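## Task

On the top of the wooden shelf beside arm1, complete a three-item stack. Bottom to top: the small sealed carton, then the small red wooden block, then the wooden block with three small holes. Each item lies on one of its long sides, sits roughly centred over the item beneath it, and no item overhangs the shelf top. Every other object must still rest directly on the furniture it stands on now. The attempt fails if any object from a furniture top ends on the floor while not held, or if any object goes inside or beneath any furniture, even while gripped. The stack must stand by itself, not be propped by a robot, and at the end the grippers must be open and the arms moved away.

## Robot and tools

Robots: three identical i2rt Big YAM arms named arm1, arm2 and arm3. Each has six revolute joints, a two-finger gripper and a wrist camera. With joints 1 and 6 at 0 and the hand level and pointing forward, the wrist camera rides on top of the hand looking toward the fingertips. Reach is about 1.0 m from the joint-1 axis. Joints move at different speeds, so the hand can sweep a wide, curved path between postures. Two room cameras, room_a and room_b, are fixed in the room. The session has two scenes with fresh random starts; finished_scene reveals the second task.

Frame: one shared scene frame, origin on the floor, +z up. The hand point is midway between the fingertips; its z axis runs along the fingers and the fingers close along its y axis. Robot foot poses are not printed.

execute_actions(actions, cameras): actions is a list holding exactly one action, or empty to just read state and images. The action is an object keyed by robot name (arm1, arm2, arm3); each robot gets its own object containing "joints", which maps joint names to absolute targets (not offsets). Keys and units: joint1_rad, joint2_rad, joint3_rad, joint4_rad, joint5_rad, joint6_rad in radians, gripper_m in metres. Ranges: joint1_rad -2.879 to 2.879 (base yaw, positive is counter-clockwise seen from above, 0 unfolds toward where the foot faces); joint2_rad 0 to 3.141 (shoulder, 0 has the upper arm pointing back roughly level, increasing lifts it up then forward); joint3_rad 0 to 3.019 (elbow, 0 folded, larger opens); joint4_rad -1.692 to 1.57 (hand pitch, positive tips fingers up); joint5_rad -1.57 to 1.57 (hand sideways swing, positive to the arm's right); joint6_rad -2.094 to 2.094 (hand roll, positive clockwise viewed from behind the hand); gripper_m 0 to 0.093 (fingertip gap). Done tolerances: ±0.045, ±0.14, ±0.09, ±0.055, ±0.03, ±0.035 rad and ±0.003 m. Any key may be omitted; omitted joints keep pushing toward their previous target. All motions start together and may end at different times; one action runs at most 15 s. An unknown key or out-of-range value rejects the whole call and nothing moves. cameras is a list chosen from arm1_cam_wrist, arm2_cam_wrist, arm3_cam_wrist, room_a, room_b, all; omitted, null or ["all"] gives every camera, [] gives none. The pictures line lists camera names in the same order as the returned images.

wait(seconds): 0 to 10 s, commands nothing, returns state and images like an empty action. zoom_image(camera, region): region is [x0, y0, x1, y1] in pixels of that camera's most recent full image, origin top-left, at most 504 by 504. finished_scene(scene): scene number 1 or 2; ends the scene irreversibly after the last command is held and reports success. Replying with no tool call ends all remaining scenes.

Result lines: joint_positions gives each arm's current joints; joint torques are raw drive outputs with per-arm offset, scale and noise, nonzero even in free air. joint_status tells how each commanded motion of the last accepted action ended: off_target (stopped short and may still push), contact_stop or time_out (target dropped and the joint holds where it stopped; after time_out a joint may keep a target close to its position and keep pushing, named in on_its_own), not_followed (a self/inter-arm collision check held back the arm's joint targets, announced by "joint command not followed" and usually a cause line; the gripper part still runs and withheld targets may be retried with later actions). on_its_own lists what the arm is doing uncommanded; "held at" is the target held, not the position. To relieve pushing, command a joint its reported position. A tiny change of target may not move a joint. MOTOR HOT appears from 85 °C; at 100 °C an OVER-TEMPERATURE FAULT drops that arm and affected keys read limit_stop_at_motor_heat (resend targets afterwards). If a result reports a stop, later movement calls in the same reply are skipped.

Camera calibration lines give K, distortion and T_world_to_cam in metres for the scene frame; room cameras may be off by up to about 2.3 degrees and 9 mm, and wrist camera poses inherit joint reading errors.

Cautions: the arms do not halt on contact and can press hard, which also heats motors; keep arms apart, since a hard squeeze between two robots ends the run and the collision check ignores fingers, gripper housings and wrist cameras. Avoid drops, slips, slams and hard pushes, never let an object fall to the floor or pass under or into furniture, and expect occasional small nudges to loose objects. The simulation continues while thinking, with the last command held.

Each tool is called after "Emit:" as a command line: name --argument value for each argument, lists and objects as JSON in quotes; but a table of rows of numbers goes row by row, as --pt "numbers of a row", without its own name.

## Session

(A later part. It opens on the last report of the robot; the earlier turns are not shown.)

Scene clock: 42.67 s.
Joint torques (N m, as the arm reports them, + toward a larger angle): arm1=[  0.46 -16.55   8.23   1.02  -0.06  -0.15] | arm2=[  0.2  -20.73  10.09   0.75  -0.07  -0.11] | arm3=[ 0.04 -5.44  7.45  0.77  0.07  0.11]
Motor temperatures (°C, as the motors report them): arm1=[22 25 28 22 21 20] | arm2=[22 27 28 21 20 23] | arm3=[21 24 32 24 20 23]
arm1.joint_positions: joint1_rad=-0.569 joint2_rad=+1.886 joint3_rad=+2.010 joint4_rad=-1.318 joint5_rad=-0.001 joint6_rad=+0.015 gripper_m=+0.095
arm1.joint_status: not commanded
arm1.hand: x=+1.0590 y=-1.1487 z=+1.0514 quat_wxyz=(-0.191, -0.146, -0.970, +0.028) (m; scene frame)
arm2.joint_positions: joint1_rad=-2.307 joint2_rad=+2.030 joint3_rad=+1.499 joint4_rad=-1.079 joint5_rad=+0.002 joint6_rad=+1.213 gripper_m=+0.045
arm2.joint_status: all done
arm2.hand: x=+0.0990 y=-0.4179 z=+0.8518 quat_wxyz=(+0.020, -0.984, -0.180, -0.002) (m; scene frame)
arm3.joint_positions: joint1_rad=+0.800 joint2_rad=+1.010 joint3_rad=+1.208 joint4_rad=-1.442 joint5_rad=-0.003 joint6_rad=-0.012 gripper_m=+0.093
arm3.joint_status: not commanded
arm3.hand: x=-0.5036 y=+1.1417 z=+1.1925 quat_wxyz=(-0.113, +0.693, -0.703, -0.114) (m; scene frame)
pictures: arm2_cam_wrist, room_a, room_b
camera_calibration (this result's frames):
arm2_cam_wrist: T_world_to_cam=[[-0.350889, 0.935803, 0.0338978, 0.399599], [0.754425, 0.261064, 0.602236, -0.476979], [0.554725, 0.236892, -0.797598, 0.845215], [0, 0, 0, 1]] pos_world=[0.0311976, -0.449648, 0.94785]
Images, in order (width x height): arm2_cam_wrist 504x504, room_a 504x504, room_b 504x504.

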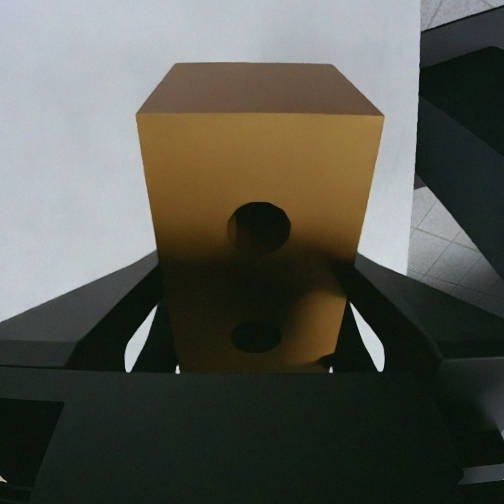

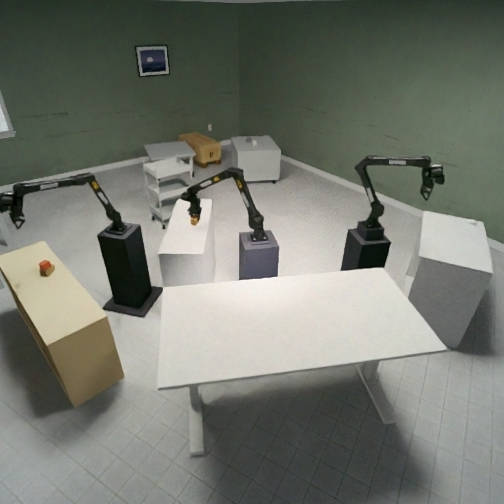

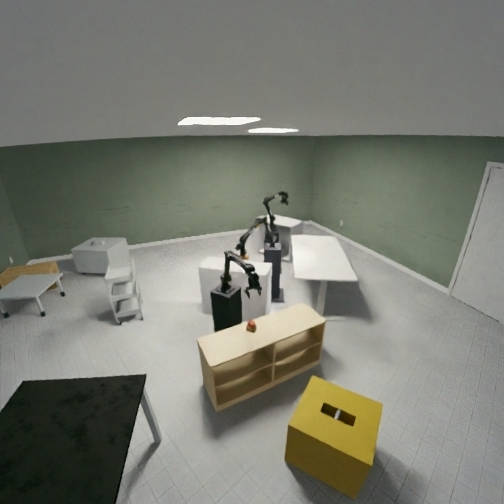

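Fine (~8 cm margin). Lower.

Emit:
execute_actions --actions '[{"arm2":{"joints":{"joint2_rad":2.12,"joint4_rad":-0.94}}}]' --cameras '[]'

Emit:
execute_actions --actions '[{"arm2":{"joints":{"joint2_rad":2.17}}}]' --cameras '[]'

Emit:
execute_actions --actions '[{"arm2":{"joints":{"joint2_rad":2.21}}}]' --cameras '["arm2_cam_wrist"]'

Scene clock: 44.87 s.
Joint torques (N m, as the arm reports them, + toward a larger angle): arm1=[  0.48 -16.47   8.22   1.01  -0.04  -0.15] | arm2=[  0.28 -19.85   9.54   0.8   -0.07  -0.11] | arm3=[-0.02 -5.53  7.48  0.79  0.08  0.11]
Motor temperatures (°C, as the motors report them): arm1=[22 25 28 22 21 20] | arm2=[22 27 28 21 20 23] | arm3=[21 24 31 24 20 23]
arm1.joint_positions: joint1_rad=-0.569 joint2_rad=+1.886 joint3_rad=+2.010 joint4_rad=-1.318 joint5_rad=-0.001 joint6_rad=+0.015 gripper_m=+0.095
arm1.joint_status: not commanded
arm1.hand: x=+1.0590 y=-1.1487 z=+1.0514 quat_wxyz=(-0.191, -0.146, -0.970, +0.028) (m; scene frame)
arm2.joint_positions: joint1_rad=-2.307 joint2_rad=+2.131 joint3_rad=+1.499 joint4_rad=-0.949 joint5_rad=+0.002 joint6_rad=+1.213 gripper_m=+0.045
arm2.joint_status: all done
arm2.hand: x=+0.0991 y=-0.4339 z=+0.7947 quat_wxyz=(+0.005, -0.984, -0.180, +0.000) (m; scene frame)
arm3.joint_positions: joint1_rad=+0.800 joint2_rad=+1.010 joint3_rad=+1.208 joint4_rad=-1.442 joint5_rad=-0.003 joint6_rad=-0.012 gripper_m=+0.093
arm3.joint_status: not commanded
arm3.hand: x=-0.5036 y=+1.1417 z=+1.1925 quat_wxyz=(-0.113, +0.693, -0.703, -0.114) (m; scene frame)
pictures: none
No camera images: the call's "cameras" was empty. Leave "cameras" out to get every camera's image.

Scene clock: 45.60 s.
Joint torques (N m, as the arm reports them, + toward a larger angle): arm1=[  0.41 -16.43   8.23   1.01  -0.04  -0.16] | arm2=[  0.18 -17.28   9.32   0.65  -0.06  -0.11] | arm3=[ 0.04 -5.47  7.46  0.8   0.07  0.11]
Motor temperatures (°C, as the motors report them): arm1=[22 25 28 22 21 20] | arm2=[22 27 28 21 20 23] | arm3=[21 24 31 24 20 23]
arm1.joint_positions: joint1_rad=-0.569 joint2_rad=+1.886 joint3_rad=+2.010 joint4_rad=-1.318 joint5_rad=-0.001 joint6_rad=+0.015 gripper_m=+0.095
arm1.joint_status: not commanded
arm1.hand: x=+1.0590 y=-1.1487 z=+1.0514 quat_wxyz=(-0.191, -0.146, -0.970, +0.028) (m; scene frame)
arm2.joint_positions: joint1_rad=-2.307 joint2_rad=+2.148 joint3_rad=+1.500 joint4_rad=-0.946 joint5_rad=+0.002 joint6_rad=+1.213 gripper_m=+0.045
arm2.joint_status: all done
arm2.hand: x=+0.0991 y=-0.4323 z=+0.7858 quat_wxyz=(+0.011, -0.984, -0.180, -0.001) (m; scene frame)
arm3.joint_positions: joint1_rad=+0.800 joint2_rad=+1.010 joint3_rad=+1.208 joint4_rad=-1.442 joint5_rad=-0.003 joint6_rad=-0.012 gripper_m=+0.093
arm3.joint_status: not commanded
arm3.hand: x=-0.5036 y=+1.1417 z=+1.1925 quat_wxyz=(-0.113, +0.693, -0.703, -0.114) (m; scene frame)
pictures: none
No camera images: the call's "cameras" was empty. Leave "cameras" out to get every camera's image.

Scene clock: 46.13 s.
Joint torques (N m, as the arm reports them, + toward a larger angle): arm1=[  0.48 -16.4    8.24   1.02  -0.05  -0.16] | arm2=[  0.18 -14.23   9.31   0.66  -0.06  -0.11] | arm3=[ 0.08 -5.33  7.41  0.8   0.07  0.11]
Motor temperatures (°C, as the motors report them): arm1=[22 25 28 22 21 20] | arm2=[22 27 28 21 20 23] | arm3=[21 24 31 24 20 23]
arm1.joint_positions: joint1_rad=-0.569 joint2_rad=+1.886 joint3_rad=+2.010 joint4_rad=-1.318 joint5_rad=-0.001 joint6_rad=+0.015 gripper_m=+0.095
arm1.joint_status: not commanded
arm1.hand: x=+1.0590 y=-1.1487 z=+1.0514 quat_wxyz=(-0.191, -0.146, -0.970, +0.028) (m; scene frame)
arm2.joint_positions: joint1_rad=-2.307 joint2_rad=+2.150 joint3_rad=+1.500 joint4_rad=-0.946 joint5_rad=+0.002 joint6_rad=+1.213 gripper_m=+0.045
arm2.joint_status: all done
arm2.hand: x=+0.0991 y=-0.4320 z=+0.7847 quat_wxyz=(+0.012, -0.984, -0.180, -0.001) (m; scene frame)
arm3.joint_positions: joint1_rad=+0.800 joint2_rad=+1.010 joint3_rad=+1.208 joint4_rad=-1.442 joint5_rad=-0.003 joint6_rad=-0.012 gripper_m=+0.093
arm3.joint_status: not commanded
arm3.hand: x=-0.5036 y=+1.1417 z=+1.1925 quat_wxyz=(-0.113, +0.693, -0.703, -0.114) (m; scene frame)
pictures: arm2_cam_wrist
camera_calibration (this result's frames):
arm2_cam_wrist: T_world_to_cam=[[-0.350888, 0.936215, 0.0194649, 0.426555], [0.754169, 0.270215, 0.598509, -0.426111], [0.555073, 0.224689, -0.80088, 0.79226], [0, 0, 0, 1]] pos_world=[0.0312713, -0.462218, 0.881233]
Images, in order (width x height): arm2_cam_wrist 504x504.

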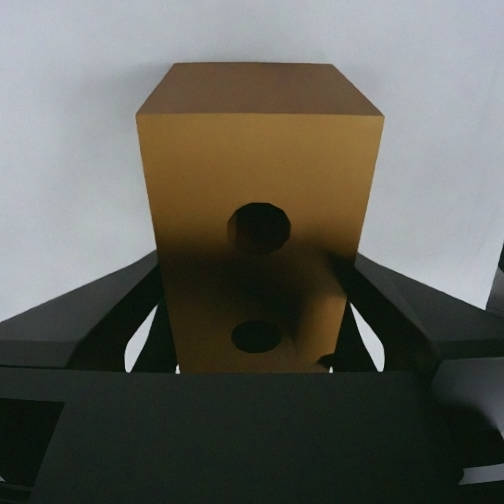

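Emit:
execute_actions --actions '[{"arm2":{"joints":{"joint2_rad":2.13,"gripper_m":0.093}}}]' --cameras '[]'

Emit:
execute_actions --actions '[{"arm2":{"joints":{"joint2_rad":1.8,"joint3_rad":1.6,"joint4_rad":-1.3}},"arm1":{"joints":{"joint1_rad":0.5,"joint6_rad":-1.42,"joint2_rad":1.5,"joint3_rad":1.7,"joint4_rad":-1.6}}}]' --cameras '[]'

Emit:
execute_actions --actions '[{"arm2":{"joints":{"joint1_rad":-2.85,"joint2_rad":0.8,"joint3_rad":0.9}}}]' --cameras '[]'

Emit:
execute_actions --actions '[{"arm1":{"joints":{"joint1_rad":1.81,"joint2_rad":1.9,"joint3_rad":1.76,"joint4_rad":-1.38}}}]' --cameras '["arm1_cam_wrist"]'

Emit:
execute_actions --actions '[{"arm1":{"joints":{"joint2_rad":2.04,"joint3_rad":1.665,"joint4_rad":-1.155}}}]' --cameras '["arm1_cam_wrist"]'

Scene clock: 49.30 s.
Joint torques (N m, as the arm reports them, + toward a larger angle): arm1=[  0.44 -16.5    8.21   1.05  -0.05  -0.17] | arm2=[  0.21 -20.33   9.39   0.63  -0.06  -0.11] | arm3=[-0.08 -5.42  7.43  0.8   0.07  0.11]
Motor temperatures (°C, as the motors report them): arm1=[22 25 28 22 21 20] | arm2=[22 27 28 21 20 23] | arm3=[21 24 31 24 20 23]
arm1.joint_positions: joint1_rad=-0.569 joint2_rad=+1.886 joint3_rad=+2.010 joint4_rad=-1.318 joint5_rad=-0.001 joint6_rad=+0.015 gripper_m=+0.095
arm1.joint_status: not commanded
arm1.hand: x=+1.0590 y=-1.1487 z=+1.0514 quat_wxyz=(-0.191, -0.146, -0.970, +0.028) (m; scene frame)
arm2.joint_positions: joint1_rad=-2.307 joint2_rad=+2.149 joint3_rad=+1.500 joint4_rad=-0.946 joint5_rad=+0.002 joint6_rad=+1.212 gripper_m=+0.093
arm2.joint_status: all done
arm2.hand: x=+0.0991 y=-0.4323 z=+0.7856 quat_wxyz=(+0.011, -0.984, -0.180, -0.001) (m; scene frame)
arm3.joint_positions: joint1_rad=+0.800 joint2_rad=+1.010 joint3_rad=+1.208 joint4_rad=-1.442 joint5_rad=-0.003 joint6_rad=-0.012 gripper_m=+0.093
arm3.joint_status: not commanded
arm3.hand: x=-0.5036 y=+1.1417 z=+1.1925 quat_wxyz=(-0.113, +0.693, -0.703, -0.114) (m; scene frame)
pictures: none
No camera images: the call's "cameras" was empty. Leave "cameras" out to get every camera's image.

Scene clock: 51.40 s.
Joint torques (N m, as the arm reports them, + toward a larger angle): arm1=[-0.25 -9.79  7.75 -0.32 -0.16 -0.13] | arm2=[  0.25 -15.48  10.1    0.27  -0.05  -0.12] | arm3=[ 0.14 -5.58  7.44  0.83  0.07  0.11]
Motor temperatures (°C, as the motors report them): arm1=[22 25 28 22 21 20] | arm2=[22 27 29 21 20 23] | arm3=[21 24 31 24 20 23]
arm1.joint_positions: joint1_rad=+0.498 joint2_rad=+1.479 joint3_rad=+1.711 joint4_rad=-1.584 joint5_rad=-0.001 joint6_rad=-1.404 gripper_m=+0.095
arm1.joint_status: all done
arm1.hand: x=+0.7530 y=-0.6205 z=+1.1176 quat_wxyz=(-0.103, +0.883, -0.456, +0.039) (m; scene frame)
arm2.joint_positions: joint1_rad=-2.307 joint2_rad=+1.788 joint3_rad=+1.584 joint4_rad=-1.291 joint5_rad=+0.002 joint6_rad=+1.212 gripper_m=+0.093
arm2.joint_status: all done
arm2.hand: x=+0.0990 y=-0.4103 z=+1.0146 quat_wxyz=(-0.038, -0.983, -0.180, +0.008) (m; scene frame)
arm3.joint_positions: joint1_rad=+0.800 joint2_rad=+1.010 joint3_rad=+1.208 joint4_rad=-1.442 joint5_rad=-0.003 joint6_rad=-0.012 gripper_m=+0.093
arm3.joint_status: not commanded
arm3.hand: x=-0.5036 y=+1.1417 z=+1.1925 quat_wxyz=(-0.113, +0.693, -0.703, -0.114) (m; scene frame)
pictures: none
No camera images: the call's "cameras" was empty. Leave "cameras" out to get every camera's image.

Scene clock: 52.90 s.
Joint torques (N m, as the arm reports them, + toward a larger angle): arm1=[-0.25 -9.8   7.74 -0.34 -0.16 -0.14] | arm2=[-0.47 -3.24  9.53  0.88 -0.09 -0.13] | arm3=[ 0.05 -5.48  7.45  0.78  0.06  0.12]
Motor temperatures (°C, as the motors report them): arm1=[22 25 28 22 21 20] | arm2=[22 27 29 21 20 23] | arm3=[21 24 31 24 20 23]
arm1.joint_positions: joint1_rad=+0.498 joint2_rad=+1.479 joint3_rad=+1.711 joint4_rad=-1.584 joint5_rad=-0.001 joint6_rad=-1.405 gripper_m=+0.095
arm1.joint_status: not commanded
arm1.hand: x=+0.7530 y=-0.6205 z=+1.1176 quat_wxyz=(-0.103, +0.883, -0.456, +0.039) (m; scene frame)
arm2.joint_positions: joint1_rad=-2.847 joint2_rad=+0.802 joint3_rad=+0.900 joint4_rad=-1.295 joint5_rad=+0.002 joint6_rad=+1.212 gripper_m=+0.093
arm2.joint_status: all done
arm2.hand: x=-0.0445 y=-0.0856 z=+1.1096 quat_wxyz=(-0.167, -0.979, +0.087, +0.081) (m; scene frame)
arm3.joint_positions: joint1_rad=+0.800 joint2_rad=+1.010 joint3_rad=+1.208 joint4_rad=-1.442 joint5_rad=-0.003 joint6_rad=-0.012 gripper_m=+0.093
arm3.joint_status: not commanded
arm3.hand: x=-0.5036 y=+1.1417 z=+1.1925 quat_wxyz=(-0.113, +0.693, -0.703, -0.114) (m; scene frame)
pictures: none
No camera images: the call's "cameras" was empty. Leave "cameras" out to get every camera's image.

Scene clock: 54.57 s.
Joint torques (N m, as the arm reports them, + toward a larger angle): arm1=[ -0.61 -18.97   9.48  -0.2   -0.12  -0.16] | arm2=[-0.47 -3.33  9.55  0.87 -0.09 -0.13] | arm3=[ 0.   -5.57  7.51  0.8   0.06  0.11]
Motor temperatures (°C, as the motors report them): arm1=[22 25 28 22 21 20] | arm2=[22 26 29 21 20 23] | arm3=[21 24 31 24 20 23]
arm1.joint_positions: joint1_rad=+1.813 joint2_rad=+1.924 joint3_rad=+1.739 joint4_rad=-1.381 joint5_rad=-0.002 joint6_rad=-1.405 gripper_m=+0.095
arm1.joint_status: all done
arm1.hand: x=+0.1168 y=-0.4468 z=+0.8944 quat_wxyz=(+0.003, +0.984, +0.179, +0.003) (m; scene frame)
arm2.joint_positions: joint1_rad=-2.847 joint2_rad=+0.802 joint3_rad=+0.900 joint4_rad=-1.295 joint5_rad=+0.002 joint6_rad=+1.212 gripper_m=+0.093
arm2.joint_status: not commanded
arm2.hand: x=-0.0445 y=-0.0856 z=+1.1096 quat_wxyz=(-0.167, -0.979, +0.087, +0.081) (m; scene frame)
arm3.joint_positions: joint1_rad=+0.800 joint2_rad=+1.010 joint3_rad=+1.208 joint4_rad=-1.442 joint5_rad=-0.003 joint6_rad=-0.012 gripper_m=+0.093
arm3.joint_status: not commanded
arm3.hand: x=-0.5036 y=+1.1417 z=+1.1925 quat_wxyz=(-0.113, +0.693, -0.703, -0.114) (m; scene frame)
pictures: arm1_cam_wrist
camera_calibration (this result's frames):
arm1_cam_wrist: T_world_to_cam=[[-0.353692, 0.935343, -0.00602308, 0.46476], [0.749567, 0.287283, 0.596337, -0.487225], [0.559509, 0.206405, -0.802712, 0.864203], [0, 0, 0, 1]] pos_world=[0.0460599, -0.473115, 0.987055]
Images, in order (width x height): arm1_cam_wrist 504x504.

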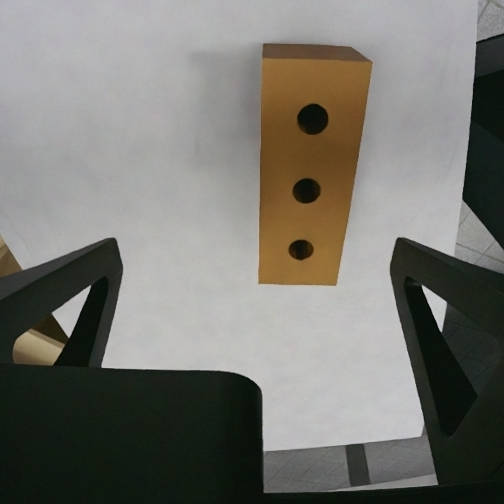

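Scene clock: 55.80 s.
Joint torques (N m, as the arm reports them, + toward a larger angle): arm1=[ -0.29 -16.99   7.57   0.33  -0.13  -0.15] | arm2=[-0.43 -3.33  9.56  0.88 -0.09 -0.13] | arm3=[ 0.09 -5.48  7.42  0.81  0.08  0.11]
Motor temperatures (°C, as the motors report them): arm1=[22 25 28 22 21 20] | arm2=[22 26 29 21 20 23] | arm3=[21 24 31 24 20 23]
arm1.joint_positions: joint1_rad=+1.813 joint2_rad=+2.023 joint3_rad=+1.666 joint4_rad=-1.170 joint5_rad=-0.002 joint6_rad=-1.405 gripper_m=+0.095
arm1.joint_status: all done
arm1.hand: x=+0.1057 y=-0.4269 z=+0.8102 quat_wxyz=(-0.016, +0.984, +0.179, -0.004) (m; scene frame)
arm2.joint_positions: joint1_rad=-2.847 joint2_rad=+0.802 joint3_rad=+0.900 joint4_rad=-1.295 joint5_rad=+0.002 joint6_rad=+1.212 gripper_m=+0.093
arm2.joint_status: not commanded
arm2.hand: x=-0.0445 y=-0.0856 z=+1.1096 quat_wxyz=(-0.167, -0.979, +0.087, +0.081) (m; scene frame)
arm3.joint_positions: joint1_rad=+0.800 joint2_rad=+1.010 joint3_rad=+1.208 joint4_rad=-1.442 joint5_rad=-0.003 joint6_rad=-0.012 gripper_m=+0.093
arm3.joint_status: not commanded
arm3.hand: x=-0.5036 y=+1.1417 z=+1.1925 quat_wxyz=(-0.113, +0.693, -0.703, -0.114) (m; scene frame)
pictures: arm1_cam_wrist
camera_calibration (this result's frames):
arm1_cam_wrist: T_world_to_cam=[[-0.353616, 0.934831, 0.0323565, 0.41038], [0.761112, 0.267451, 0.590913, -0.439768], [0.54375, 0.233583, -0.806086, 0.814768], [0, 0, 0, 1]] pos_world=[0.0367996, -0.456335, 0.90336]
Images, in order (width x height): arm1_cam_wrist 504x504.

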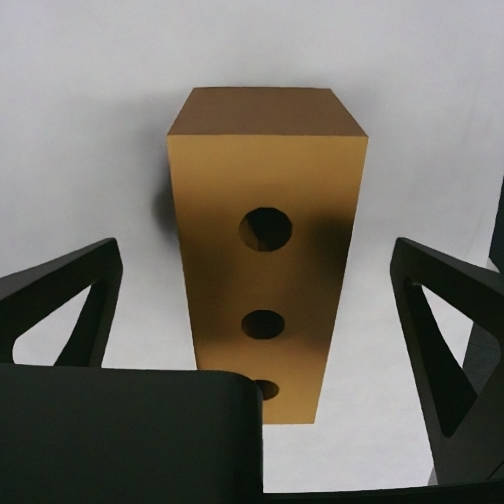

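Emit:
execute_actions --actions '[{"arm1":{"joints":{"joint1_rad":1.775,"joint6_rad":-1.46}}}]' --cameras '[]'

Emit:
execute_actions --actions '[{"arm1":{"joints":{"joint2_rad":2.09}}}]' --cameras '["arm1_cam_wrist"]'

Scene clock: 57.57 s.
Joint torques (N m, as the arm reports them, + toward a larger angle): arm1=[ -0.79 -17.05   7.63   0.28  -0.14  -0.14] | arm2=[-0.5  -3.3   9.55  0.87 -0.09 -0.14] | arm3=[ 0.08 -5.44  7.47  0.8   0.08  0.12]
Motor temperatures (°C, as the motors report them): arm1=[22 25 28 22 21 20] | arm2=[22 26 29 21 20 23] | arm3=[21 24 31 24 20 23]
arm1.joint_positions: joint1_rad=+1.781 joint2_rad=+2.023 joint3_rad=+1.666 joint4_rad=-1.170 joint5_rad=-0.002 joint6_rad=-1.444 gripper_m=+0.095
arm1.joint_status: all done
arm1.hand: x=+0.1230 y=-0.4172 z=+0.8103 quat_wxyz=(-0.016, +0.983, +0.183, -0.003) (m; scene frame)
arm2.joint_positions: joint1_rad=-2.847 joint2_rad=+0.802 joint3_rad=+0.900 joint4_rad=-1.295 joint5_rad=+0.002 joint6_rad=+1.212 gripper_m=+0.093
arm2.joint_status: not commanded
arm2.hand: x=-0.0445 y=-0.0856 z=+1.1096 quat_wxyz=(-0.167, -0.979, +0.087, +0.081) (m; scene frame)
arm3.joint_positions: joint1_rad=+0.800 joint2_rad=+1.010 joint3_rad=+1.208 joint4_rad=-1.442 joint5_rad=-0.003 joint6_rad=-0.012 gripper_m=+0.093
arm3.joint_status: not commanded
arm3.hand: x=-0.5036 y=+1.1417 z=+1.1925 quat_wxyz=(-0.113, +0.693, -0.703, -0.114) (m; scene frame)
pictures: none
No camera images: the call's "cameras" was empty. Leave "cameras" out to get every camera's image.

Scene clock: 58.37 s.
Joint torques (N m, as the arm reports them, + toward a larger angle): arm1=[ -0.66 -15.6    7.55   0.26  -0.14  -0.16] | arm2=[-0.48 -3.34  9.55  0.86 -0.09 -0.14] | arm3=[ 0.05 -5.46  7.44  0.81  0.07  0.11]
Motor temperatures (°C, as the motors report them): arm1=[22 25 28 22 21 20] | arm2=[22 26 29 21 20 23] | arm3=[21 24 31 24 20 23]
arm1.joint_positions: joint1_rad=+1.781 joint2_rad=+2.050 joint3_rad=+1.666 joint4_rad=-1.170 joint5_rad=-0.002 joint6_rad=-1.445 gripper_m=+0.095
arm1.joint_status: all done
arm1.hand: x=+0.1241 y=-0.4192 z=+0.7945 quat_wxyz=(-0.003, +0.983, +0.183, +0.001) (m; scene frame)
arm2.joint_positions: joint1_rad=-2.847 joint2_rad=+0.802 joint3_rad=+0.900 joint4_rad=-1.295 joint5_rad=+0.002 joint6_rad=+1.212 gripper_m=+0.093
arm2.joint_status: not commanded
arm2.hand: x=-0.0445 y=-0.0856 z=+1.1096 quat_wxyz=(-0.167, -0.979, +0.087, +0.081) (m; scene frame)
arm3.joint_positions: joint1_rad=+0.800 joint2_rad=+1.010 joint3_rad=+1.208 joint4_rad=-1.442 joint5_rad=-0.003 joint6_rad=-0.012 gripper_m=+0.093
arm3.joint_status: not commanded
arm3.hand: x=-0.5036 y=+1.1417 z=+1.1925 quat_wxyz=(-0.113, +0.693, -0.703, -0.114) (m; scene frame)
pictures: arm1_cam_wrist
camera_calibration (this result's frames):
arm1_cam_wrist: T_world_to_cam=[[-0.360523, 0.93273, 0.00614018, 0.430962], [0.750848, 0.286303, 0.595196, -0.440755], [0.553399, 0.219192, -0.803557, 0.781041], [0, 0, 0, 1]] pos_world=[0.0540842, -0.44698, 0.8873]
Images, in order (width x height): arm1_cam_wrist 504x504.

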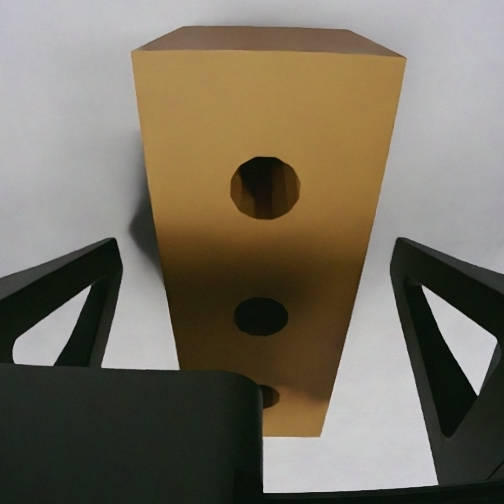

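Emit:
execute_actions --actions '[{"arm1":{"joints":{"joint2_rad":2.05,"gripper_m":0}}}]' --cameras '[]'

Emit:
execute_actions --actions '[{"arm1":{"joints":{"joint2_rad":1.8,"joint3_rad":1.75,"joint4_rad":-1.5}}}]' --cameras '[]'

Emit:
execute_actions --actions '[{"arm1":{"joints":{"joint1_rad":-0.555,"joint6_rad":-0.44}}}]' --cameras '[]'

Emit:
execute_actions --actions '[{"arm1":{"joints":{"joint2_rad":2.04,"joint3_rad":1.56,"joint4_rad":-1.05}}}]' --cameras '["arm1_cam_wrist","room_a","room_b"]'

Emit:
zoom_image --camera "room_b" --region '[220, 290, 290, 350]'

Emit:
zoom_image --camera "room_a" --region '[10, 220, 90, 290]'

Scene clock: 61.40 s.
Joint torques (N m, as the arm reports them, + toward a larger angle): arm1=[ -0.83 -18.17   7.47   0.2   -0.16  -0.14] | arm2=[-0.42 -3.32  9.53  0.87 -0.09 -0.13] | arm3=[ 0.02 -5.56  7.45  0.76  0.07  0.11]
Motor temperatures (°C, as the motors report them): arm1=[22 25 28 22 21 20] | arm2=[22 26 29 21 20 23] | arm3=[21 24 32 24 20 23]
arm1.joint_positions: joint1_rad=+1.781 joint2_rad=+2.050 joint3_rad=+1.666 joint4_rad=-1.168 joint5_rad=-0.001 joint6_rad=-1.446 gripper_m=+0.045
arm1.joint_status: gripper_m off_target (ended at +0.045, target +0.000); the others done
arm1.hand: x=+0.1240 y=-0.4187 z=+0.7945 quat_wxyz=(-0.004, +0.983, +0.184, +0.001) (m; scene frame)
arm2.joint_positions: joint1_rad=-2.847 joint2_rad=+0.802 joint3_rad=+0.900 joint4_rad=-1.295 joint5_rad=+0.002 joint6_rad=+1.212 gripper_m=+0.093
arm2.joint_status: not commanded
arm2.hand: x=-0.0445 y=-0.0856 z=+1.1096 quat_wxyz=(-0.167, -0.979, +0.087, +0.081) (m; scene frame)
arm3.joint_positions: joint1_rad=+0.800 joint2_rad=+1.010 joint3_rad=+1.208 joint4_rad=-1.442 joint5_rad=-0.003 joint6_rad=-0.012 gripper_m=+0.093
arm3.joint_status: not commanded
arm3.hand: x=-0.5036 y=+1.1417 z=+1.1925 quat_wxyz=(-0.113, +0.693, -0.703, -0.114) (m; scene frame)
pictures: none
No camera images: the call's "cameras" was empty. Leave "cameras" out to get every camera's image.

Scene clock: 62.63 s.
Joint torques (N m, as the arm reports them, + toward a larger angle): arm1=[ -0.87 -14.13  10.33  -0.57  -0.16  -0.15] | arm2=[-0.4  -3.32  9.55  0.87 -0.09 -0.13] | arm3=[ 0.05 -5.49  7.48  0.81  0.07  0.11]
Motor temperatures (°C, as the motors report them): arm1=[22 25 29 22 21 20] | arm2=[22 26 29 21 20 23] | arm3=[21 23 32 24 20 23]
arm1.joint_positions: joint1_rad=+1.781 joint2_rad=+1.775 joint3_rad=+1.719 joint4_rad=-1.487 joint5_rad=-0.001 joint6_rad=-1.446 gripper_m=+0.045
arm1.joint_status: all done
arm1.hand: x=+0.1516 y=-0.4721 z=+0.9691 quat_wxyz=(-0.008, +0.983, +0.184, -0.001) (m; scene frame)
arm2.joint_positions: joint1_rad=-2.847 joint2_rad=+0.802 joint3_rad=+0.900 joint4_rad=-1.295 joint5_rad=+0.002 joint6_rad=+1.212 gripper_m=+0.093
arm2.joint_status: not commanded
arm2.hand: x=-0.0445 y=-0.0856 z=+1.1096 quat_wxyz=(-0.167, -0.979, +0.087, +0.081) (m; scene frame)
arm3.joint_positions: joint1_rad=+0.800 joint2_rad=+1.010 joint3_rad=+1.208 joint4_rad=-1.442 joint5_rad=-0.003 joint6_rad=-0.012 gripper_m=+0.093
arm3.joint_status: not commanded
arm3.hand: x=-0.5036 y=+1.1417 z=+1.1925 quat_wxyz=(-0.113, +0.693, -0.703, -0.114) (m; scene frame)
pictures: none
No camera images: the call's "cameras" was empty. Leave "cameras" out to get every camera's image.

Scene clock: 64.83 s.
Joint torques (N m, as the arm reports them, + toward a larger angle): arm1=[  0.33 -14.59  10.49  -0.5   -0.22   0.17] | arm2=[-0.41 -3.32  9.53  0.89 -0.09 -0.13] | arm3=[ 0.05 -5.37  7.42  0.83  0.07  0.12]
Motor temperatures (°C, as the motors report them): arm1=[22 25 29 22 21 20] | arm2=[22 25 29 21 20 23] | arm3=[21 23 32 24 20 23]
arm1.joint_positions: joint1_rad=-0.562 joint2_rad=+1.792 joint3_rad=+1.719 joint4_rad=-1.487 joint5_rad=+0.002 joint6_rad=-0.454 gripper_m=+0.045
arm1.joint_status: all done
arm1.hand: x=+0.9471 y=-1.1125 z=+0.9729 quat_wxyz=(-0.009, +0.088, -0.996, +0.007) (m; scene frame)
arm2.joint_positions: joint1_rad=-2.847 joint2_rad=+0.802 joint3_rad=+0.900 joint4_rad=-1.295 joint5_rad=+0.002 joint6_rad=+1.212 gripper_m=+0.093
arm2.joint_status: not commanded
arm2.hand: x=-0.0445 y=-0.0856 z=+1.1096 quat_wxyz=(-0.167, -0.979, +0.087, +0.081) (m; scene frame)
arm3.joint_positions: joint1_rad=+0.800 joint2_rad=+1.010 joint3_rad=+1.208 joint4_rad=-1.442 joint5_rad=-0.003 joint6_rad=-0.012 gripper_m=+0.093
arm3.joint_status: not commanded
arm3.hand: x=-0.5036 y=+1.1417 z=+1.1925 quat_wxyz=(-0.113, +0.693, -0.703, -0.114) (m; scene frame)
pictures: none
No camera images: the call's "cameras" was empty. Leave "cameras" out to get every camera's image.

Scene clock: 66.07 s.
Joint torques (N m, as the arm reports them, + toward a larger angle): arm1=[  0.38 -19.39   8.77   0.29  -0.2    0.17] | arm2=[-0.46 -3.32  9.55  0.87 -0.09 -0.13] | arm3=[ 0.09 -5.41  7.47  0.77  0.07  0.11]
Motor temperatures (°C, as the motors report them): arm1=[22 25 29 22 21 20] | arm2=[22 25 29 21 20 23] | arm3=[21 23 32 24 20 23]
arm1.joint_positions: joint1_rad=-0.562 joint2_rad=+2.070 joint3_rad=+1.535 joint4_rad=-1.065 joint5_rad=+0.002 joint6_rad=-0.454 gripper_m=+0.045
arm1.joint_status: all done
arm1.hand: x=+0.9776 y=-1.1222 z=+0.7518 quat_wxyz=(+0.009, +0.088, -0.996, +0.000) (m; scene frame)
arm2.joint_positions: joint1_rad=-2.847 joint2_rad=+0.802 joint3_rad=+0.900 joint4_rad=-1.295 joint5_rad=+0.002 joint6_rad=+1.212 gripper_m=+0.093
arm2.joint_status: not commanded
arm2.hand: x=-0.0445 y=-0.0856 z=+1.1096 quat_wxyz=(-0.167, -0.979, +0.087, +0.081) (m; scene frame)
arm3.joint_positions: joint1_rad=+0.800 joint2_rad=+1.010 joint3_rad=+1.208 joint4_rad=-1.442 joint5_rad=-0.003 joint6_rad=-0.012 gripper_m=+0.093
arm3.joint_status: not commanded
arm3.hand: x=-0.5036 y=+1.1417 z=+1.1925 quat_wxyz=(-0.113, +0.693, -0.703, -0.114) (m; scene frame)
pictures: arm1_cam_wrist, room_a, room_b
camera_calibration (this result's frames):
arm1_cam_wrist: T_world_to_cam=[[0.176044, -0.98438, -0.00208235, -1.2751], [-0.781711, -0.141084, 0.607473, 0.154481], [-0.598278, -0.105314, -0.794337, 1.18333], [0, 0, 0, 1]] pos_world=[1.0532, -1.10877, 0.843468]
Images, in order (width x height): arm1_cam_wrist 504x504, room_a 504x504, room_b 504x504.

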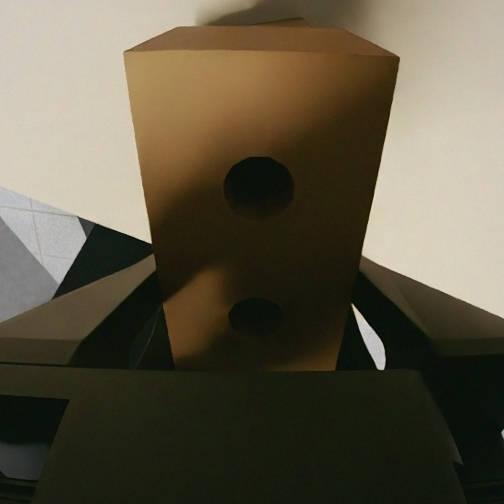

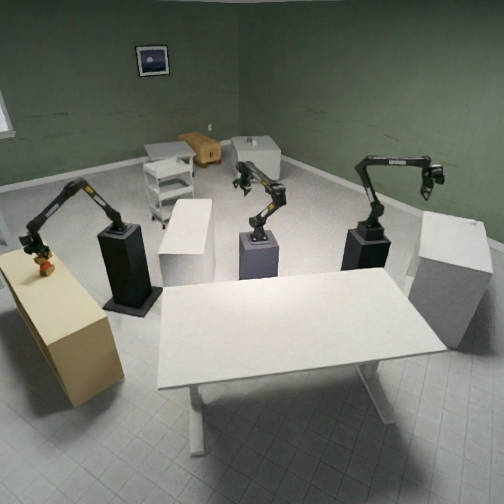

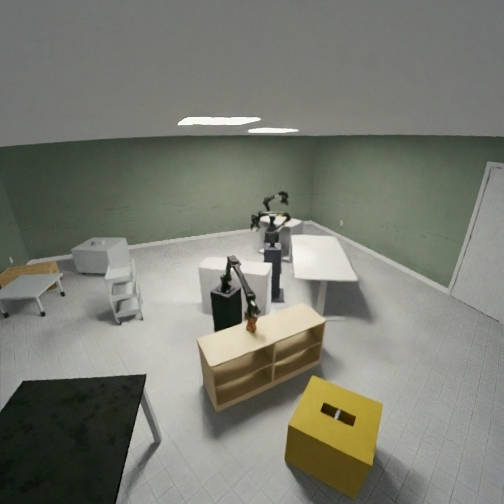

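Region (220, 290, 290, 350) of room_b's 504x504 image, scaled by 7.200, with more detail than that image has; it fills the top 432 rows of this view, and the rest is white.

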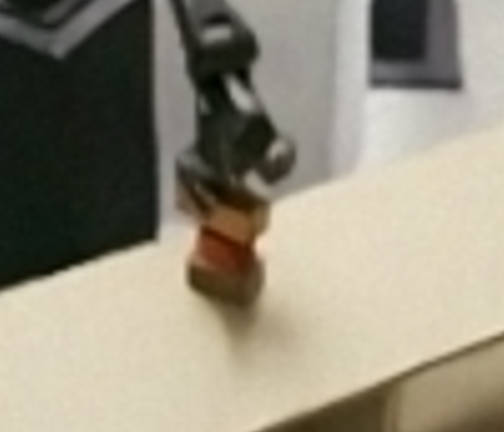

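Region (10, 220, 90, 290) of room_a's 504x504 image, scaled by 6.300, with more detail than that image has; it fills the top 441 rows of this view, and the rest is white.

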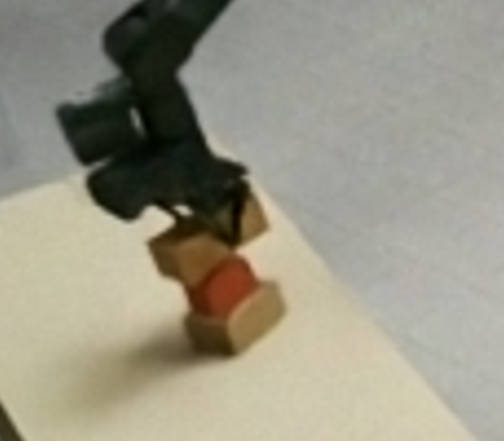

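Emit:
execute_actions --actions '[{"arm1":{"joints":{"joint2_rad":2.13,"joint4_rad":-0.98}}}]' --cameras '[]'

Emit:
execute_actions --actions '[{"arm1":{"joints":{"joint2_rad":2.17}}}]' --cameras '[]'

Emit:
execute_actions --actions '[{"arm1":{"joints":{"joint2_rad":2.21}}}]' --cameras '["room_a"]'

Emit:
zoom_image --camera "room_a" --region '[10, 220, 90, 290]'

Scene clock: 68.87 s.
Joint torques (N m, as the arm reports them, + toward a larger angle): arm1=[  0.33 -15.53   8.74   0.32  -0.15   0.17] | arm2=[-0.45 -3.28  9.54  0.87 -0.08 -0.13] | arm3=[ 0.03 -5.57  7.46  0.79  0.07  0.11]
Motor temperatures (°C, as the motors report them): arm1=[22 25 29 22 21 20] | arm2=[22 25 29 21 20 23] | arm3=[21 23 32 24 20 23]
arm1.joint_positions: joint1_rad=-0.562 joint2_rad=+2.096 joint3_rad=+1.535 joint4_rad=-0.993 joint5_rad=+0.000 joint6_rad=-0.454 gripper_m=+0.045
arm1.joint_status: all done
arm1.hand: x=+0.9911 y=-1.1259 z=+0.7371 quat_wxyz=(-0.013, +0.088, -0.996, +0.007) (m; scene frame)
arm2.joint_positions: joint1_rad=-2.847 joint2_rad=+0.802 joint3_rad=+0.900 joint4_rad=-1.295 joint5_rad=+0.002 joint6_rad=+1.212 gripper_m=+0.093
arm2.joint_status: not commanded
arm2.hand: x=-0.0445 y=-0.0856 z=+1.1096 quat_wxyz=(-0.167, -0.979, +0.087, +0.081) (m; scene frame)
arm3.joint_positions: joint1_rad=+0.800 joint2_rad=+1.010 joint3_rad=+1.208 joint4_rad=-1.442 joint5_rad=-0.003 joint6_rad=-0.012 gripper_m=+0.093
arm3.joint_status: not commanded
arm3.hand: x=-0.5036 y=+1.1417 z=+1.1925 quat_wxyz=(-0.113, +0.693, -0.703, -0.114) (m; scene frame)
pictures: none
No camera images: the call's "cameras" was empty. Leave "cameras" out to get every camera's image.

Scene clock: 69.40 s.
Joint torques (N m, as the arm reports them, + toward a larger angle): arm1=[  0.34 -13.06   8.72   0.31  -0.15   0.18] | arm2=[-0.49 -3.3   9.56  0.87 -0.09 -0.13] | arm3=[-0.02 -5.32  7.44  0.79  0.07  0.11]
Motor temperatures (°C, as the motors report them): arm1=[22 25 29 22 21 20] | arm2=[22 25 29 21 20 23] | arm3=[21 23 32 24 20 23]
arm1.joint_positions: joint1_rad=-0.562 joint2_rad=+2.097 joint3_rad=+1.535 joint4_rad=-0.993 joint5_rad=+0.000 joint6_rad=-0.454 gripper_m=+0.045
arm1.joint_status: all done
arm1.hand: x=+0.9909 y=-1.1258 z=+0.7364 quat_wxyz=(-0.012, +0.088, -0.996, +0.007) (m; scene frame)
arm2.joint_positions: joint1_rad=-2.847 joint2_rad=+0.802 joint3_rad=+0.900 joint4_rad=-1.295 joint5_rad=+0.002 joint6_rad=+1.212 gripper_m=+0.093
arm2.joint_status: not commanded
arm2.hand: x=-0.0445 y=-0.0856 z=+1.1096 quat_wxyz=(-0.167, -0.979, +0.087, +0.081) (m; scene frame)
arm3.joint_positions: joint1_rad=+0.800 joint2_rad=+1.010 joint3_rad=+1.208 joint4_rad=-1.442 joint5_rad=-0.003 joint6_rad=-0.012 gripper_m=+0.093
arm3.joint_status: not commanded
arm3.hand: x=-0.5036 y=+1.1417 z=+1.1925 quat_wxyz=(-0.113, +0.693, -0.703, -0.114) (m; scene frame)
pictures: none
No camera images: the call's "cameras" was empty. Leave "cameras" out to get every camera's image.

Scene clock: 69.90 s.
Joint torques (N m, as the arm reports them, + toward a larger angle): arm1=[  0.32 -10.53   8.67   0.29  -0.15   0.17] | arm2=[-0.44 -3.33  9.55  0.87 -0.09 -0.13] | arm3=[ 0.02 -5.36  7.46  0.82  0.07  0.11]
Motor temperatures (°C, as the motors report them): arm1=[22 25 29 22 21 20] | arm2=[22 25 29 21 20 23] | arm3=[21 23 32 24 20 23]
arm1.joint_positions: joint1_rad=-0.562 joint2_rad=+2.100 joint3_rad=+1.536 joint4_rad=-0.993 joint5_rad=+0.000 joint6_rad=-0.454 gripper_m=+0.045
arm1.joint_status: all done
arm1.hand: x=+0.9909 y=-1.1258 z=+0.7354 quat_wxyz=(-0.011, +0.088, -0.996, +0.007) (m; scene frame)
arm2.joint_positions: joint1_rad=-2.847 joint2_rad=+0.802 joint3_rad=+0.900 joint4_rad=-1.295 joint5_rad=+0.002 joint6_rad=+1.212 gripper_m=+0.093
arm2.joint_status: not commanded
arm2.hand: x=-0.0445 y=-0.0856 z=+1.1096 quat_wxyz=(-0.167, -0.979, +0.087, +0.081) (m; scene frame)
arm3.joint_positions: joint1_rad=+0.800 joint2_rad=+1.010 joint3_rad=+1.208 joint4_rad=-1.442 joint5_rad=-0.003 joint6_rad=-0.012 gripper_m=+0.093
arm3.joint_status: not commanded
arm3.hand: x=-0.5036 y=+1.1417 z=+1.1925 quat_wxyz=(-0.113, +0.693, -0.703, -0.114) (m; scene frame)
pictures: room_a
Images, in order (width x height): room_a 504x504.

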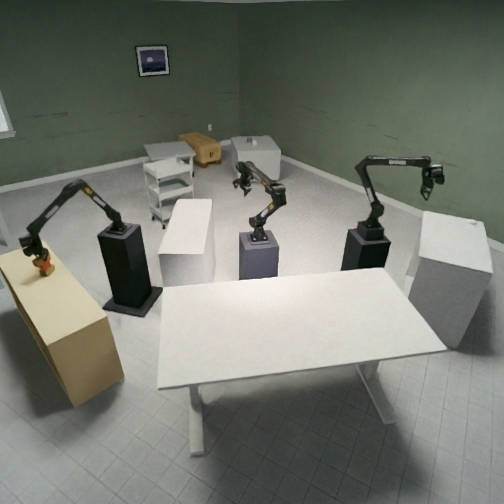

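Region (10, 220, 90, 290) of room_a's 504x504 image, scaled by 6.300, with more detail than that image has; it fills the top 441 rows of this view, and the rest is white.

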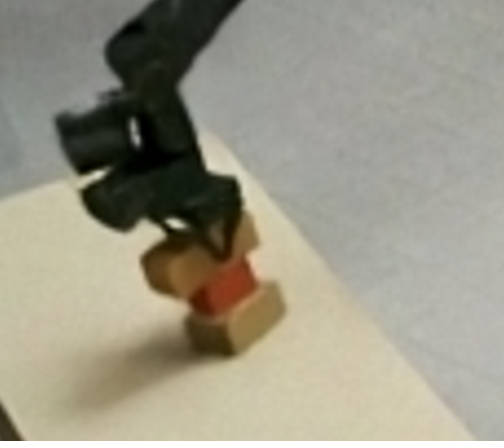

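With top at ~.71 the target x is ~.99: matches.

Emit:
execute_actions --actions '[{"arm1":{"joints":{"joint2_rad":2.09}}}]' --cameras '[]'

Emit:
execute_actions --actions '[{"arm1":{"joints":{"gripper_m":0.093}}}]' --cameras '[]'

Emit:
execute_actions --actions '[{"arm1":{"joints":{"joint2_rad":1.85,"joint3_rad":1.8,"joint4_rad":-1.4}}}]' --cameras '["arm1_cam_wrist"]'

Emit:
finished_scene --scene 2

Scene clock: 72.17 s.
Joint torques (N m, as the arm reports them, + toward a larger angle): arm1=[  0.32 -18.29   8.69   0.27  -0.14   0.17] | arm2=[-0.44 -3.33  9.56  0.87 -0.09 -0.13] | arm3=[-0.06 -5.38  7.44  0.82  0.07  0.11]
Motor temperatures (°C, as the motors report them): arm1=[22 25 29 22 21 20] | arm2=[22 25 29 21 20 23] | arm3=[21 23 32 24 20 23]
arm1.joint_positions: joint1_rad=-0.562 joint2_rad=+2.097 joint3_rad=+1.536 joint4_rad=-0.993 joint5_rad=+0.000 joint6_rad=-0.454 gripper_m=+0.045
arm1.joint_status: all done
arm1.hand: x=+0.9913 y=-1.1259 z=+0.7369 quat_wxyz=(-0.013, +0.088, -0.996, +0.007) (m; scene frame)
arm2.joint_positions: joint1_rad=-2.847 joint2_rad=+0.802 joint3_rad=+0.900 joint4_rad=-1.295 joint5_rad=+0.002 joint6_rad=+1.212 gripper_m=+0.093
arm2.joint_status: not commanded
arm2.hand: x=-0.0445 y=-0.0856 z=+1.1096 quat_wxyz=(-0.167, -0.979, +0.087, +0.081) (m; scene frame)
arm3.joint_positions: joint1_rad=+0.800 joint2_rad=+1.010 joint3_rad=+1.208 joint4_rad=-1.442 joint5_rad=-0.003 joint6_rad=-0.012 gripper_m=+0.093
arm3.joint_status: not commanded
arm3.hand: x=-0.5036 y=+1.1417 z=+1.1925 quat_wxyz=(-0.113, +0.693, -0.703, -0.114) (m; scene frame)
pictures: none
No camera images: the call's "cameras" was empty. Leave "cameras" out to get every camera's image.

Scene clock: 72.87 s.
Joint torques (N m, as the arm reports them, + toward a larger angle): arm1=[  0.3  -18.45   8.71   0.27  -0.15   0.16] | arm2=[-0.45 -3.3   9.56  0.87 -0.09 -0.13] | arm3=[ 0.03 -5.54  7.44  0.8   0.07  0.12]
Motor temperatures (°C, as the motors report them): arm1=[22 25 29 22 21 20] | arm2=[22 25 29 21 20 23] | arm3=[21 23 32 24 20 23]
arm1.joint_positions: joint1_rad=-0.562 joint2_rad=+2.097 joint3_rad=+1.536 joint4_rad=-0.992 joint5_rad=+0.000 joint6_rad=-0.454 gripper_m=+0.093
arm1.joint_status: all done
arm1.hand: x=+0.9914 y=-1.1259 z=+0.7369 quat_wxyz=(-0.013, +0.088, -0.996, +0.007) (m; scene frame)
arm2.joint_positions: joint1_rad=-2.847 joint2_rad=+0.802 joint3_rad=+0.900 joint4_rad=-1.295 joint5_rad=+0.002 joint6_rad=+1.212 gripper_m=+0.093
arm2.joint_status: not commanded
arm2.hand: x=-0.0445 y=-0.0856 z=+1.1096 quat_wxyz=(-0.167, -0.979, +0.087, +0.081) (m; scene frame)
arm3.joint_positions: joint1_rad=+0.800 joint2_rad=+1.010 joint3_rad=+1.208 joint4_rad=-1.442 joint5_rad=-0.003 joint6_rad=-0.012 gripper_m=+0.093
arm3.joint_status: not commanded
arm3.hand: x=-0.5036 y=+1.1417 z=+1.1925 quat_wxyz=(-0.113, +0.693, -0.703, -0.114) (m; scene frame)
pictures: none
No camera images: the call's "cameras" was empty. Leave "cameras" out to get every camera's image.

Scene clock: 74.27 s.
Joint torques (N m, as the arm reports them, + toward a larger angle): arm1=[  0.27 -14.15   9.12  -0.31  -0.13   0.18] | arm2=[-0.47 -3.3   9.53  0.86 -0.09 -0.14] | arm3=[ 0.05 -5.51  7.45  0.81  0.06  0.12]
Motor temperatures (°C, as the motors report them): arm1=[22 25 29 22 21 20] | arm2=[22 25 30 21 20 23] | arm3=[21 23 32 24 20 23]
arm1.joint_positions: joint1_rad=-0.562 joint2_rad=+1.819 joint3_rad=+1.791 joint4_rad=-1.385 joint5_rad=+0.000 joint6_rad=-0.454 gripper_m=+0.093
arm1.joint_status: all done
arm1.hand: x=+0.9917 y=-1.1248 z=+0.9896 quat_wxyz=(-0.078, +0.088, -0.993, +0.032) (m; scene frame)
arm2.joint_positions: joint1_rad=-2.847 joint2_rad=+0.802 joint3_rad=+0.900 joint4_rad=-1.295 joint5_rad=+0.002 joint6_rad=+1.212 gripper_m=+0.093
arm2.joint_status: not commanded
arm2.hand: x=-0.0445 y=-0.0856 z=+1.1096 quat_wxyz=(-0.167, -0.979, +0.087, +0.081) (m; scene frame)
arm3.joint_positions: joint1_rad=+0.800 joint2_rad=+1.010 joint3_rad=+1.208 joint4_rad=-1.442 joint5_rad=-0.003 joint6_rad=-0.012 gripper_m=+0.093
arm3.joint_status: not commanded
arm3.hand: x=-0.5036 y=+1.1417 z=+1.1925 quat_wxyz=(-0.113, +0.693, -0.703, -0.114) (m; scene frame)
pictures: arm1_cam_wrist
camera_calibration (this result's frames):
arm1_cam_wrist: T_world_to_cam=[[0.169775, -0.982392, 0.0779905, -1.3504], [-0.878467, -0.114998, 0.463759, 0.288187], [-0.446624, -0.147247, -0.882522, 1.27005], [0, 0, 0, 1]] pos_world=[1.04966, -1.10647, 1.09252]
Images, in order (width x height): arm1_cam_wrist 504x504.

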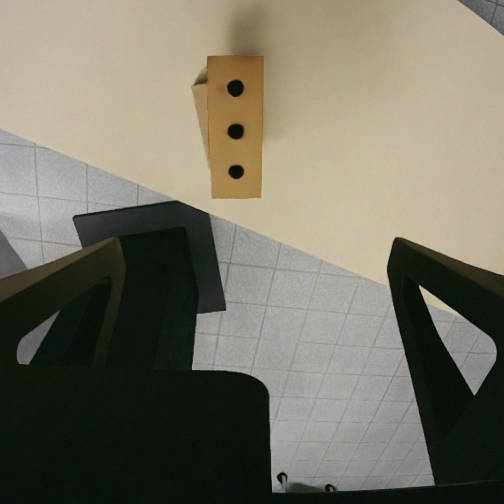

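The scene is finished: the task was done.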